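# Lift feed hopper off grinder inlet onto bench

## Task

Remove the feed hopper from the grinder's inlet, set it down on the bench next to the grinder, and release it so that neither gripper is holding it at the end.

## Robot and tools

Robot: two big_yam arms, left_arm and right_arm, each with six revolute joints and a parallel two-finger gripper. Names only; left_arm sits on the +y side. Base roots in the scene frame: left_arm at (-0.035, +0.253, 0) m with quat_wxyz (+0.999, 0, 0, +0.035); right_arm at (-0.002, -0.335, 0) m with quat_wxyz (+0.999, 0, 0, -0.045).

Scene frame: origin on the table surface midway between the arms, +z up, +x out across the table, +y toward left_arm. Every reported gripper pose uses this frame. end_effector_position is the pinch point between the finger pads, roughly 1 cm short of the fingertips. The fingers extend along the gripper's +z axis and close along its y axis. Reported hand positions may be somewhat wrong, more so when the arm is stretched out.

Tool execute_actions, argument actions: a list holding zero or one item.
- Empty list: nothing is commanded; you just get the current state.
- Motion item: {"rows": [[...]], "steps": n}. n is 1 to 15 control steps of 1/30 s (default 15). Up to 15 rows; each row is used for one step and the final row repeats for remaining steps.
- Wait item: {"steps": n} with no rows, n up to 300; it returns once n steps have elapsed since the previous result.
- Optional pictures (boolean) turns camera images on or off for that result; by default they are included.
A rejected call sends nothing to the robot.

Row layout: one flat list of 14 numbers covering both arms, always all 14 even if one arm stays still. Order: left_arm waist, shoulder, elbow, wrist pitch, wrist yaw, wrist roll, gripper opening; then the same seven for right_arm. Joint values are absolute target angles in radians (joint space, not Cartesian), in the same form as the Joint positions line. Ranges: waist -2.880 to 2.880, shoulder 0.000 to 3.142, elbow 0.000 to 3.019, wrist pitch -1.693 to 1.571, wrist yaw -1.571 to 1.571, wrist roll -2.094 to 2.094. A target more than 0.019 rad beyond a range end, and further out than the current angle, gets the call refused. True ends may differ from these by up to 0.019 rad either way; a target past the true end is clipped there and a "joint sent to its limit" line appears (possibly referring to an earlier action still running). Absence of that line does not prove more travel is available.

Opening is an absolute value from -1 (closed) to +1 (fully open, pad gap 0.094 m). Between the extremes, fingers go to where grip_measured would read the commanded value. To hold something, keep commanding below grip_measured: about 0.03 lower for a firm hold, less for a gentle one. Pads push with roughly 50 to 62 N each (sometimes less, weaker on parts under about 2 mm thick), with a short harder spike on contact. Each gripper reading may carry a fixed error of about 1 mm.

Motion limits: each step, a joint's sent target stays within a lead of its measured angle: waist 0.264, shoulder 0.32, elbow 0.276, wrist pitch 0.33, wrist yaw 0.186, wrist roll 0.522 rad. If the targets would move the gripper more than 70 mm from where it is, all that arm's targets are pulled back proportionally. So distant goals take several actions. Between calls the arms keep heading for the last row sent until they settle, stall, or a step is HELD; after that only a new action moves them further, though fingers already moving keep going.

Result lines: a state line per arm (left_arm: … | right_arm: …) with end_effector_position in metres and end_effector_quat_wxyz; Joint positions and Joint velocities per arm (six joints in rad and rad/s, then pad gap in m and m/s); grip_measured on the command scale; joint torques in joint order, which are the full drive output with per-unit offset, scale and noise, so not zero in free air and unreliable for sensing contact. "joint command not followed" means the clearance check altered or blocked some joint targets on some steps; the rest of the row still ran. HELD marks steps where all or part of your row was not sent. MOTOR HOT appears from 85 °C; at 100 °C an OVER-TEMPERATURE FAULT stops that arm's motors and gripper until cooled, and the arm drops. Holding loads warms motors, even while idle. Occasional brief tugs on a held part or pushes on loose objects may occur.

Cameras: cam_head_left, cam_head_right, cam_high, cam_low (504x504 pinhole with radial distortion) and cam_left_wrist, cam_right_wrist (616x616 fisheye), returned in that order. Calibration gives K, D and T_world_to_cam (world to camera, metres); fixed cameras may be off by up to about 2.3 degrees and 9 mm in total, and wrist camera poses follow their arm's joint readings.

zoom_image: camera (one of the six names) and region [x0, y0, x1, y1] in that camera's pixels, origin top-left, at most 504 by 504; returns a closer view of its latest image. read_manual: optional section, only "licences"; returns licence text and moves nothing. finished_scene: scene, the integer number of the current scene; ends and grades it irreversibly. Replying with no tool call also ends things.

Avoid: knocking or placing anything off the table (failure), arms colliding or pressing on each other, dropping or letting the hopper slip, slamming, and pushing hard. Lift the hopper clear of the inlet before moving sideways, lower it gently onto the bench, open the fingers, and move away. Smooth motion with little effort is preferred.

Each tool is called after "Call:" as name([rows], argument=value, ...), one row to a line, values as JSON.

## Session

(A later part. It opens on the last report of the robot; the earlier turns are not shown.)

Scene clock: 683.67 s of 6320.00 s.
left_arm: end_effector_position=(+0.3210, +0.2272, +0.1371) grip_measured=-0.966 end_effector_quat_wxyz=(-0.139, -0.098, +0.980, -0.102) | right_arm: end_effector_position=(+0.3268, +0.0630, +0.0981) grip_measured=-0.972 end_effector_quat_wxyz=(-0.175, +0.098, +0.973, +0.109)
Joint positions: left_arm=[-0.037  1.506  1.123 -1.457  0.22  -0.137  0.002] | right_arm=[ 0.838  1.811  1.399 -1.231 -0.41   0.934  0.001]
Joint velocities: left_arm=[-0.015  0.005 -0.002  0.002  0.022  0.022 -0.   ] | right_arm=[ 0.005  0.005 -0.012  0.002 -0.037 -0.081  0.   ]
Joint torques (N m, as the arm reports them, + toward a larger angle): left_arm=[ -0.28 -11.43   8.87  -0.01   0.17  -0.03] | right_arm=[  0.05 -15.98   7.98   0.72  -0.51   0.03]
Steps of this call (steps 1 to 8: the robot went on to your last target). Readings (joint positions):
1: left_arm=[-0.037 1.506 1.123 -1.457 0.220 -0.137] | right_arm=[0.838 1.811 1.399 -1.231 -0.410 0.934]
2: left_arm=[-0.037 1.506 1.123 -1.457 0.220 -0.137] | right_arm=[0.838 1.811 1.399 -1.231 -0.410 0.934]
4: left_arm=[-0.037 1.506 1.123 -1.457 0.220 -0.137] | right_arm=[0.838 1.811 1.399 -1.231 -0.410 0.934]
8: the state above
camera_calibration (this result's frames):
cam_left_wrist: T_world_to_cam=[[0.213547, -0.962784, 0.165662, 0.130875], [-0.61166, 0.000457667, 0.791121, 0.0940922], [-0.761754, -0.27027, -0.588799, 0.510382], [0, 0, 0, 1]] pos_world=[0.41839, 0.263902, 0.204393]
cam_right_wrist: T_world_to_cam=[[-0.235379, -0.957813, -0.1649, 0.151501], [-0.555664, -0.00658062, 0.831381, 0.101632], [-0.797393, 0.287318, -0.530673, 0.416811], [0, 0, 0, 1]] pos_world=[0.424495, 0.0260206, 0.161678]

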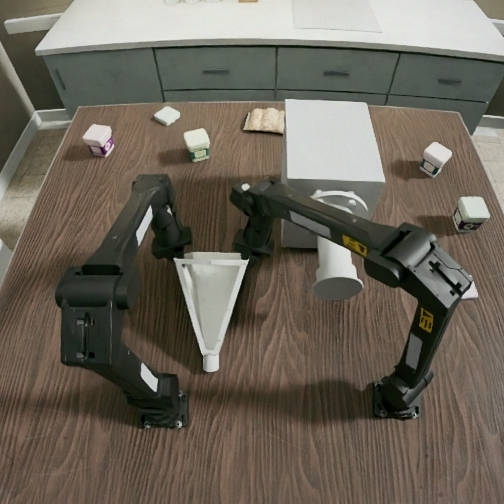

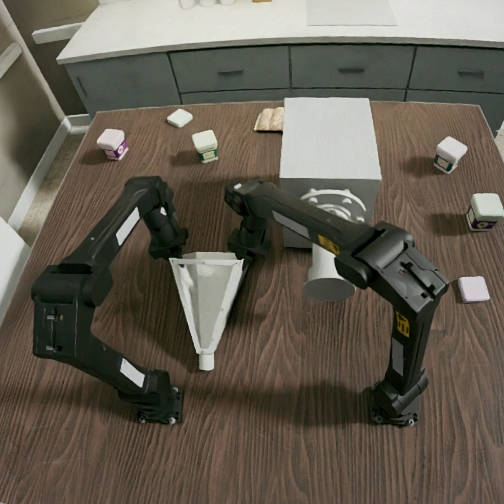

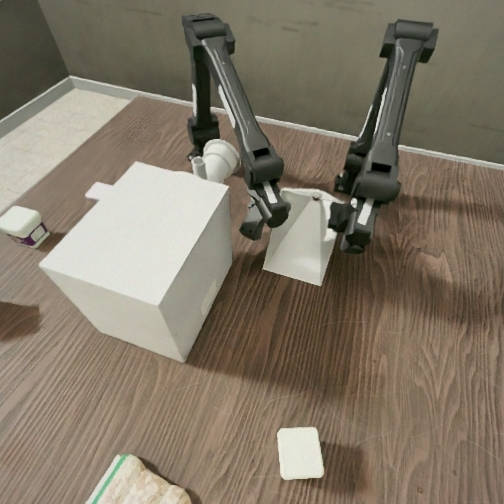

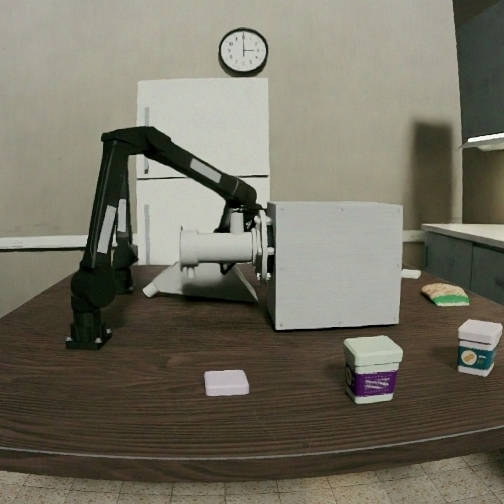

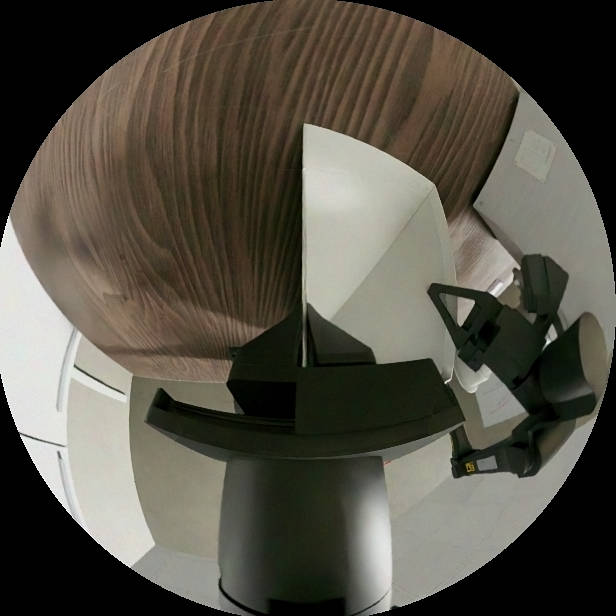

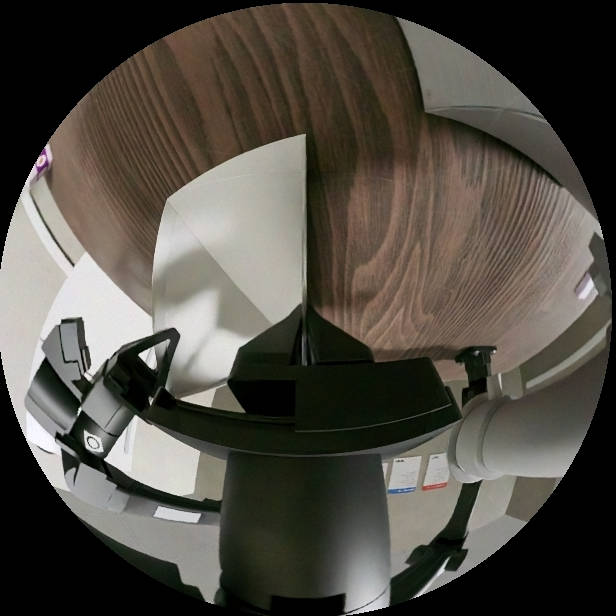

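Call:
execute_actions([
  {"rows":[[-0.026,1.5015,1.1255,-1.4515,0.22,-0.141,-1,0.8335,1.8205,1.3975,-1.2265,-0.416,0.935,-1],[-0.03,1.502,1.125,-1.4535,0.22,-0.14,-1,0.835,1.8185,1.398,-1.228,-0.414,0.935,-1],[-0.034,1.5025,1.1245,-1.4555,0.22,-0.138,-1,0.8365,1.8165,1.3985,-1.2295,-0.412,0.934,-1],[-0.037,1.503,1.124,-1.457,0.22,-0.137,-0.98,0.838,1.815,1.399,-1.231,-0.41,0.934,-0.985],[-0.037,1.503,1.124,-1.457,0.22,-0.137,-0.97,0.838,1.815,1.399,-1.231,-0.41,0.934,-0.975],[-0.037,1.503,1.124,-1.457,0.22,-0.137,-0.96,0.838,1.815,1.399,-1.231,-0.41,0.934,-0.965],[-0.037,1.503,1.124,-1.457,0.22,-0.137,-0.95,0.838,1.815,1.399,-1.231,-0.41,0.934,-0.955],[-0.037,1.503,1.124,-1.457,0.22,-0.137,-0.93,0.838,1.815,1.399,-1.231,-0.41,0.934,-0.93],[-0.037,1.503,1.124,-1.457,0.22,-0.137,-0.9,0.838,1.815,1.399,-1.231,-0.41,0.934,-0.9],[-0.037,1.503,1.124,-1.457,0.22,-0.137,-0.85,0.838,1.815,1.399,-1.231,-0.41,0.934,-0.85],[-0.037,1.503,1.124,-1.457,0.22,-0.137,-0.78,0.838,1.815,1.399,-1.231,-0.41,0.934,-0.78],[-0.037,1.503,1.124,-1.457,0.22,-0.137,-0.7,0.838,1.815,1.399,-1.231,-0.41,0.934,-0.7],[-0.037,1.503,1.124,-1.457,0.22,-0.137,-0.6,0.838,1.815,1.399,-1.231,-0.41,0.934,-0.6],[-0.037,1.503,1.124,-1.457,0.22,-0.137,-0.5,0.838,1.815,1.399,-1.231,-0.41,0.934,-0.5],[-0.037,1.503,1.124,-1.457,0.22,-0.137,-0.4,0.838,1.815,1.399,-1.231,-0.41,0.934,-0.4]],"steps":15},
], pictures=false)

Call:
execute_actions([
  {"steps":8},
])

Scene clock: 692.67 s of 6320.00 s.
left_arm: end_effector_position=(+0.3210, +0.2276, +0.1369) grip_measured=-0.454 end_effector_quat_wxyz=(-0.139, -0.098, +0.980, -0.101) | right_arm: end_effector_position=(+0.3269, +0.0630, +0.0980) grip_measured=-0.455 end_effector_quat_wxyz=(-0.175, +0.098, +0.974, +0.109)
Joint positions: left_arm=[-0.037  1.506  1.123 -1.457  0.218 -0.137  0.026] | right_arm=[ 0.838  1.811  1.399 -1.231 -0.41   0.934  0.026]
Joint velocities: left_arm=[ 0.005 -0.005  0.002  0.012 -0.007  0.022  0.105] | right_arm=[-0.005 -0.015 -0.002  0.007 -0.051  0.007  0.104]
Joint torques (N m, as the arm reports them, + toward a larger angle): left_arm=[ -1.85 -10.97   8.68  -0.29   0.27   0.02] | right_arm=[ -0.37 -15.91   7.81   0.51  -0.27  -0.03]
Steps of this call (steps 1 to 15: the robot went on to your last target; steps 16 to 90: nothing new was sent; then 5.50 s passed at rest; steps 91 to 105: all 15 steps of this action). Readings (joint positions):
91: left_arm=[-0.037 1.506 1.123 -1.457 0.220 -0.137] | right_arm=[0.838 1.811 1.399 -1.231 -0.410 0.934]
92: left_arm=[-0.037 1.506 1.123 -1.457 0.220 -0.137] | right_arm=[0.838 1.811 1.399 -1.231 -0.410 0.934]
94: left_arm=[-0.037 1.506 1.123 -1.457 0.220 -0.137] | right_arm=[0.838 1.811 1.399 -1.231 -0.410 0.934]
98: left_arm=[-0.037 1.506 1.123 -1.457 0.219 -0.137] | right_arm=[0.838 1.811 1.399 -1.231 -0.410 0.934]
105: the state above

Scene clock: 692.93 s of 6320.00 s.
left_arm: end_effector_position=(+0.3210, +0.2276, +0.1369) grip_measured=-0.402 end_effector_quat_wxyz=(-0.139, -0.098, +0.980, -0.101) | right_arm: end_effector_position=(+0.3269, +0.0630, +0.0980) grip_measured=-0.403 end_effector_quat_wxyz=(-0.175, +0.098, +0.974, +0.109)
Joint positions: left_arm=[-0.037  1.506  1.123 -1.457  0.218 -0.137  0.028] | right_arm=[ 0.838  1.811  1.399 -1.231 -0.41   0.934  0.028]
Joint velocities: left_arm=[-0.015 -0.015 -0.002  0.002 -0.022  0.037  0.   ] | right_arm=[ 0.005  0.015  0.007 -0.017 -0.051 -0.022 -0.   ]
Joint torques (N m, as the arm reports them, + toward a larger angle): left_arm=[ -1.48 -11.45   8.67  -0.36   0.26   0.01] | right_arm=[  1.53 -16.27   7.66   0.37  -0.24   0.06]
Steps of this call (steps 1 to 8: the robot went on to your last target). Readings (joint positions):
1: left_arm=[-0.037 1.506 1.123 -1.457 0.218 -0.137] | right_arm=[0.838 1.811 1.399 -1.231 -0.410 0.934]
2: left_arm=[-0.037 1.506 1.123 -1.457 0.218 -0.137] | right_arm=[0.838 1.811 1.399 -1.231 -0.410 0.934]
4: left_arm=[-0.037 1.506 1.123 -1.457 0.218 -0.137] | right_arm=[0.838 1.811 1.399 -1.231 -0.410 0.934]
8: the state above
camera_calibration (this result's frames):
cam_left_wrist: T_world_to_cam=[[0.213036, -0.963275, 0.163454, 0.131864], [-0.6113, -0.000905501, 0.791398, 0.0943943], [-0.762186, -0.268516, -0.589043, 0.51011], [0, 0, 0, 1]] pos_world=[0.41841, 0.264079, 0.204219]
cam_right_wrist: T_world_to_cam=[[-0.23531, -0.957865, -0.164693, 0.151423], [-0.555878, -0.00636402, 0.831239, 0.101746], [-0.797263, 0.287148, -0.530959, 0.416838], [0, 0, 0, 1]] pos_world=[0.424519, 0.0259956, 0.161687]

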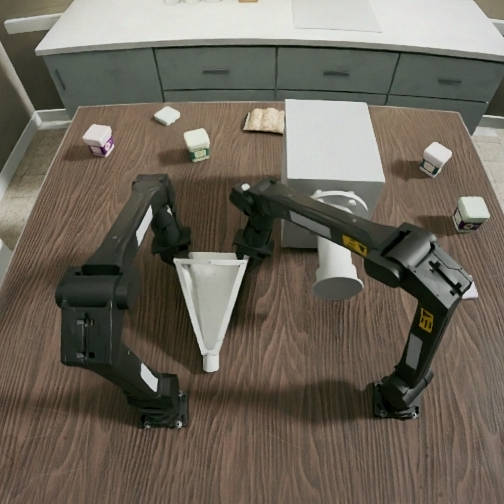

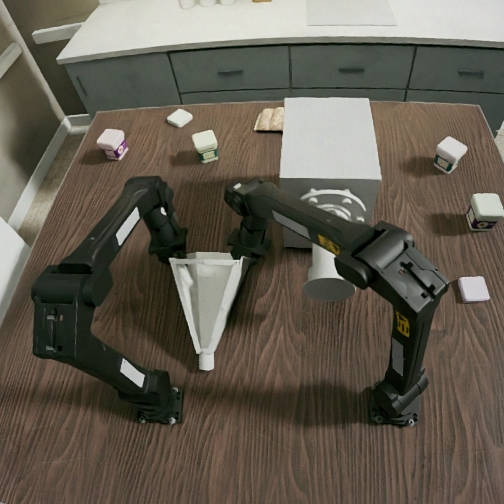

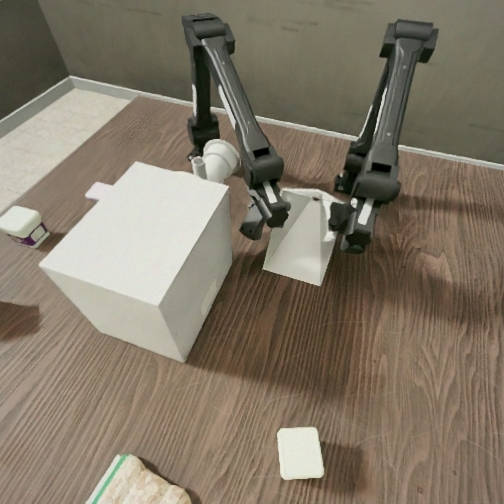

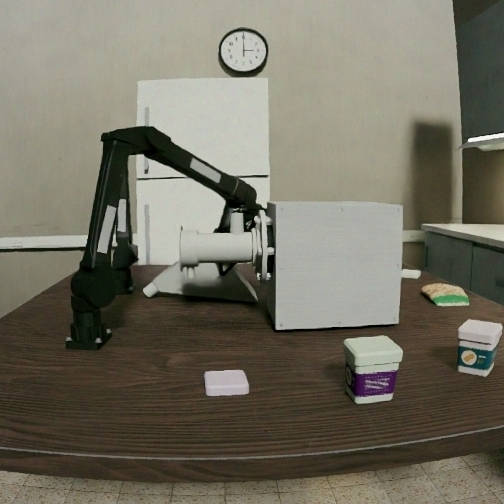

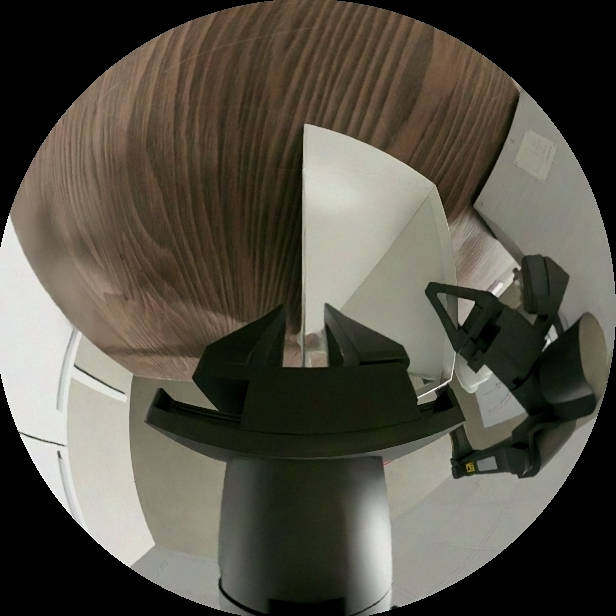

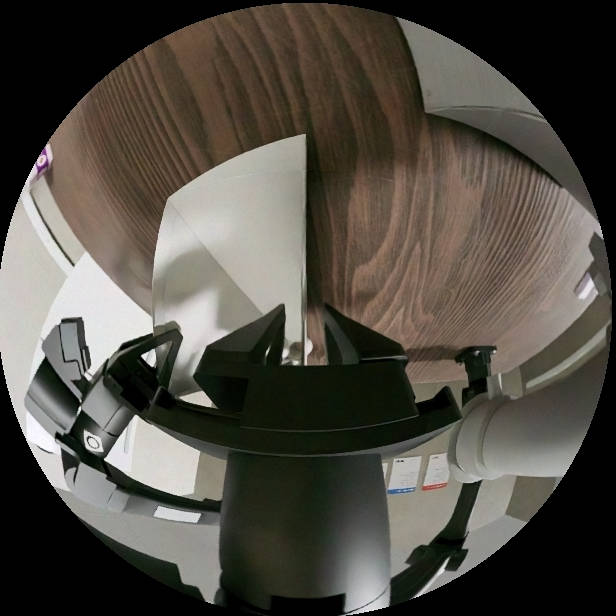

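Call:
execute_actions([
  {"rows":[[-0.034,1.5011,1.1367,-1.4695,0.22,-0.137,-0.4,0.8345,1.8103,1.4074,-1.2419,-0.41,0.934,-0.4],[-0.031,1.4993,1.1495,-1.4821,0.22,-0.137,-0.4,0.8309,1.8057,1.4158,-1.2529,-0.41,0.934,-0.4],[-0.028,1.4974,1.1622,-1.4946,0.22,-0.137,-0.4,0.8274,1.801,1.4242,-1.2638,-0.41,0.934,-0.4],[-0.025,1.4955,1.1749,-1.5071,0.22,-0.137,-0.4,0.8239,1.7963,1.4326,-1.2747,-0.41,0.934,-0.4],[-0.022,1.4937,1.1877,-1.5197,0.22,-0.137,-0.4,0.8203,1.7917,1.441,-1.2857,-0.41,0.934,-0.4],[-0.019,1.4918,1.2004,-1.5322,0.22,-0.137,-0.4,0.8168,1.787,1.4494,-1.2966,-0.41,0.934,-0.4],[-0.016,1.4899,1.2131,-1.5447,0.22,-0.137,-0.4,0.8133,1.7823,1.4578,-1.3075,-0.41,0.934,-0.4],[-0.013,1.4881,1.2259,-1.5573,0.22,-0.137,-0.4,0.8097,1.7777,1.4662,-1.3185,-0.41,0.934,-0.4],[-0.01,1.4862,1.2386,-1.5698,0.22,-0.137,-0.4,0.8062,1.773,1.4746,-1.3294,-0.41,0.934,-0.4],[-0.007,1.4843,1.2513,-1.5823,0.22,-0.137,-0.4,0.8027,1.7683,1.483,-1.3403,-0.41,0.934,-0.4],[-0.004,1.4825,1.2641,-1.5949,0.22,-0.137,-0.4,0.7991,1.7637,1.4914,-1.3513,-0.41,0.934,-0.4],[-0.001,1.4806,1.2768,-1.6074,0.22,-0.137,-0.4,0.7956,1.759,1.4998,-1.3622,-0.41,0.934,-0.4],[0.002,1.4787,1.2895,-1.6199,0.22,-0.137,-0.4,0.7921,1.7543,1.5082,-1.3731,-0.41,0.934,-0.4],[0.005,1.4769,1.3023,-1.6325,0.22,-0.137,-0.4,0.7885,1.7497,1.5166,-1.3841,-0.41,0.934,-0.4],[0.008,1.475,1.315,-1.645,0.22,-0.137,-0.4,0.785,1.745,1.525,-1.395,-0.41,0.934,-0.4]],"steps":15},
], pictures=false)

Call:
execute_actions([
  {"steps":12},
])

Scene clock: 725.37 s of 6320.00 s.
left_arm: end_effector_position=(+0.3292, +0.2369, +0.1856) grip_measured=-0.402 end_effector_quat_wxyz=(-0.148, -0.111, +0.977, -0.102) | right_arm: end_effector_position=(+0.3328, +0.0468, +0.1364) grip_measured=-0.403 end_effector_quat_wxyz=(-0.187, +0.118, +0.970, +0.097)
Joint positions: left_arm=[-0.012  1.499  1.245 -1.607  0.218 -0.137  0.028] | right_arm=[ 0.806  1.779  1.459 -1.365 -0.41   0.934  0.028]
Joint velocities: left_arm=[ 0.103 -0.083  0.383 -0.383  0.066  0.007 -0.001] | right_arm=[-0.142 -0.22   0.291 -0.315  0.051 -0.022  0.   ]
Joint torques (N m, as the arm reports them, + toward a larger angle): left_arm=[ -0.21 -12.1   13.29  -0.79   0.25   0.01] | right_arm=[ -0.28 -17.98  11.97   0.09  -0.25   0.01]
Steps of this call (steps 1 to 15: the robot went on to your last target; steps 16 to 90: nothing new was sent; then 28.93 s passed at rest; steps 91 to 105: all 15 steps of this action). Readings (joint positions):
91: left_arm=[-0.037 1.506 1.123 -1.457 0.218 -0.137] | right_arm=[0.838 1.811 1.399 -1.231 -0.410 0.934]
92: left_arm=[-0.037 1.506 1.123 -1.459 0.218 -0.137] | right_arm=[0.838 1.811 1.399 -1.234 -0.410 0.934]
94: left_arm=[-0.037 1.506 1.123 -1.474 0.218 -0.137] | right_arm=[0.838 1.811 1.399 -1.248 -0.410 0.934]
98: left_arm=[-0.035 1.506 1.146 -1.524 0.218 -0.137] | right_arm=[0.834 1.809 1.402 -1.289 -0.410 0.934]
105: the state above

Scene clock: 725.77 s of 6320.00 s.
left_arm: end_effector_position=(+0.3312, +0.2405, +0.2025) grip_measured=-0.402 end_effector_quat_wxyz=(-0.137, -0.115, +0.978, -0.103) | right_arm: end_effector_position=(+0.3416, +0.0451, +0.1663) grip_measured=-0.403 end_effector_quat_wxyz=(-0.171, +0.120, +0.971, +0.115)
Joint positions: left_arm=[-0.002  1.48   1.274 -1.634  0.218 -0.137  0.028] | right_arm=[ 0.792  1.741  1.49  -1.386 -0.41   0.934  0.028]
Joint velocities: left_arm=[-0.015 -0.005  0.002  0.012  0.007 -0.037 -0.   ] | right_arm=[-0.005 -0.015 -0.002  0.002 -0.022 -0.051 -0.   ]
Joint torques (N m, as the arm reports them, + toward a larger angle): left_arm=[ -1.13 -11.3   12.77  -0.86   0.26   0.01] | right_arm=[  0.24 -15.54  11.4   -0.06  -0.23   0.  ]
Steps of this call (steps 1 to 12: the robot went on to your last target). Readings (joint positions):
1: left_arm=[-0.008 1.496 1.257 -1.618 0.218 -0.137] | right_arm=[0.801 1.773 1.468 -1.373 -0.410 0.934]
2: left_arm=[-0.005 1.492 1.265 -1.624 0.218 -0.137] | right_arm=[0.798 1.765 1.476 -1.378 -0.410 0.934]
4: left_arm=[-0.002 1.485 1.274 -1.629 0.218 -0.137] | right_arm=[0.793 1.751 1.485 -1.383 -0.410 0.934]
8: left_arm=[-0.002 1.480 1.274 -1.634 0.218 -0.137] | right_arm=[0.792 1.741 1.490 -1.386 -0.410 0.934]
12: the state above
camera_calibration (this result's frames):
cam_left_wrist: T_world_to_cam=[[0.246038, -0.95539, 0.163385, 0.118556], [-0.610608, -0.0218681, 0.791631, 0.0534957], [-0.752744, -0.294535, -0.588749, 0.563117], [0, 0, 0, 1]] pos_world=[0.427379, 0.280295, 0.269816]
cam_right_wrist: T_world_to_cam=[[-0.277806, -0.945582, -0.169405, 0.163753], [-0.55922, 0.0157995, 0.828869, 0.0535396], [-0.781087, 0.324999, -0.533177, 0.463093], [0, 0, 0, 1]] pos_world=[0.437148, 0.0034907, 0.230274]

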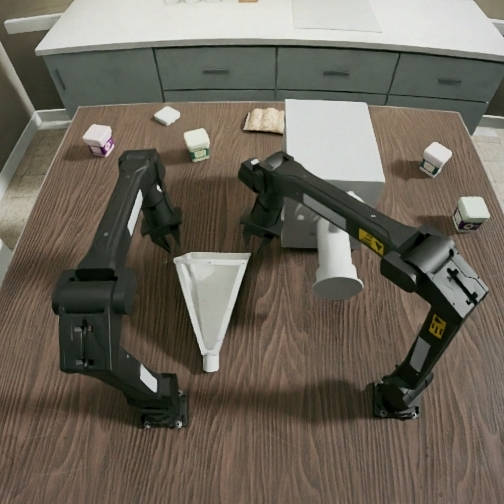

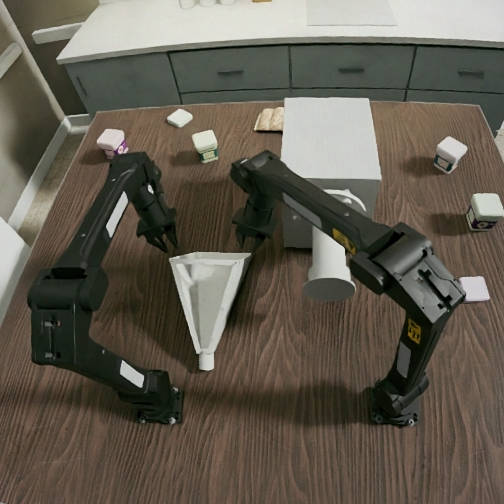

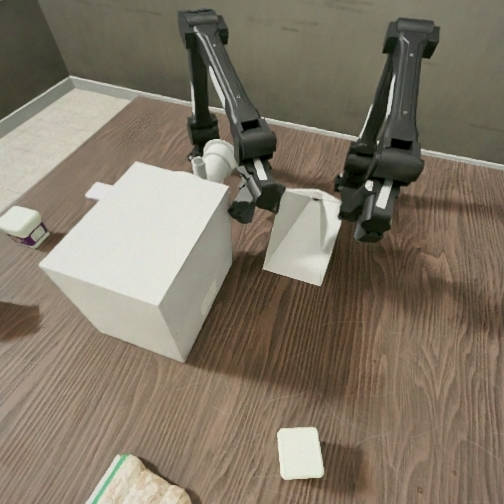

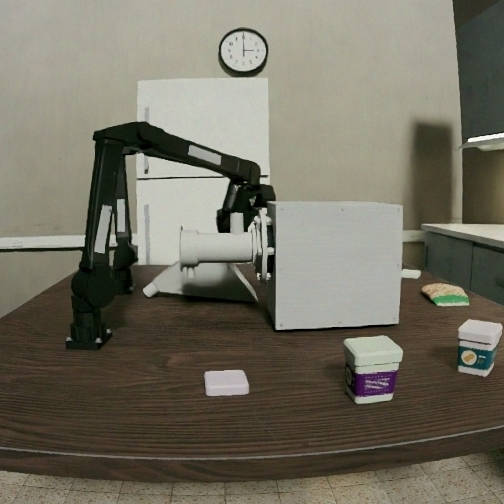

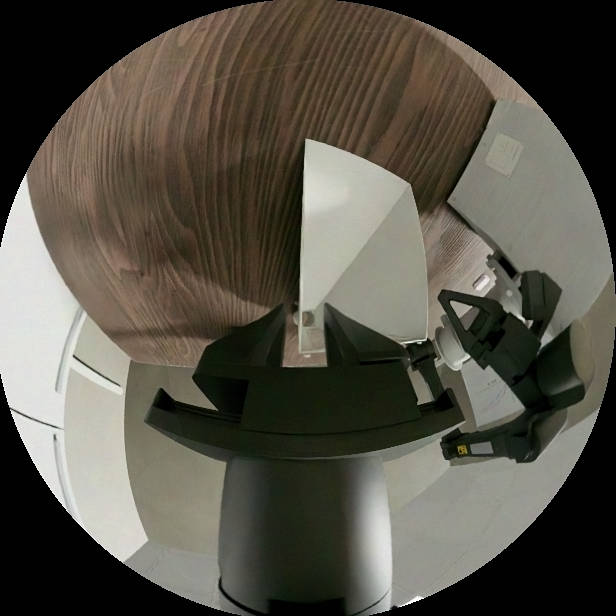

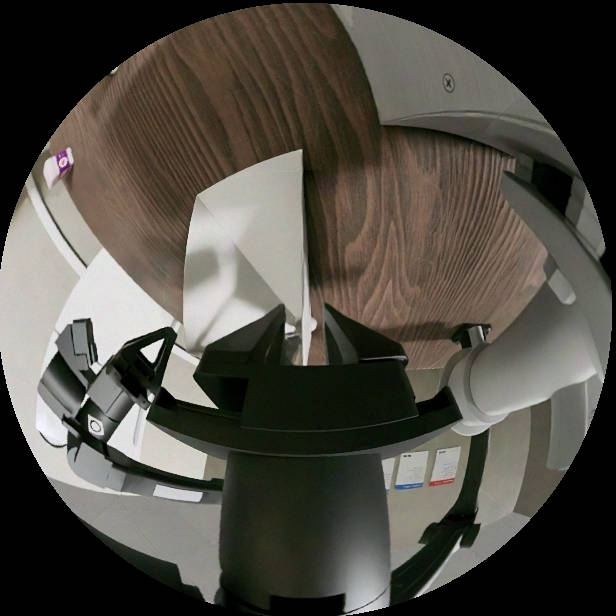

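The hopper is resting on the bench and both grippers are clear of it.

Call:
finished_scene(scene=2)

The scene is finished: the task was done.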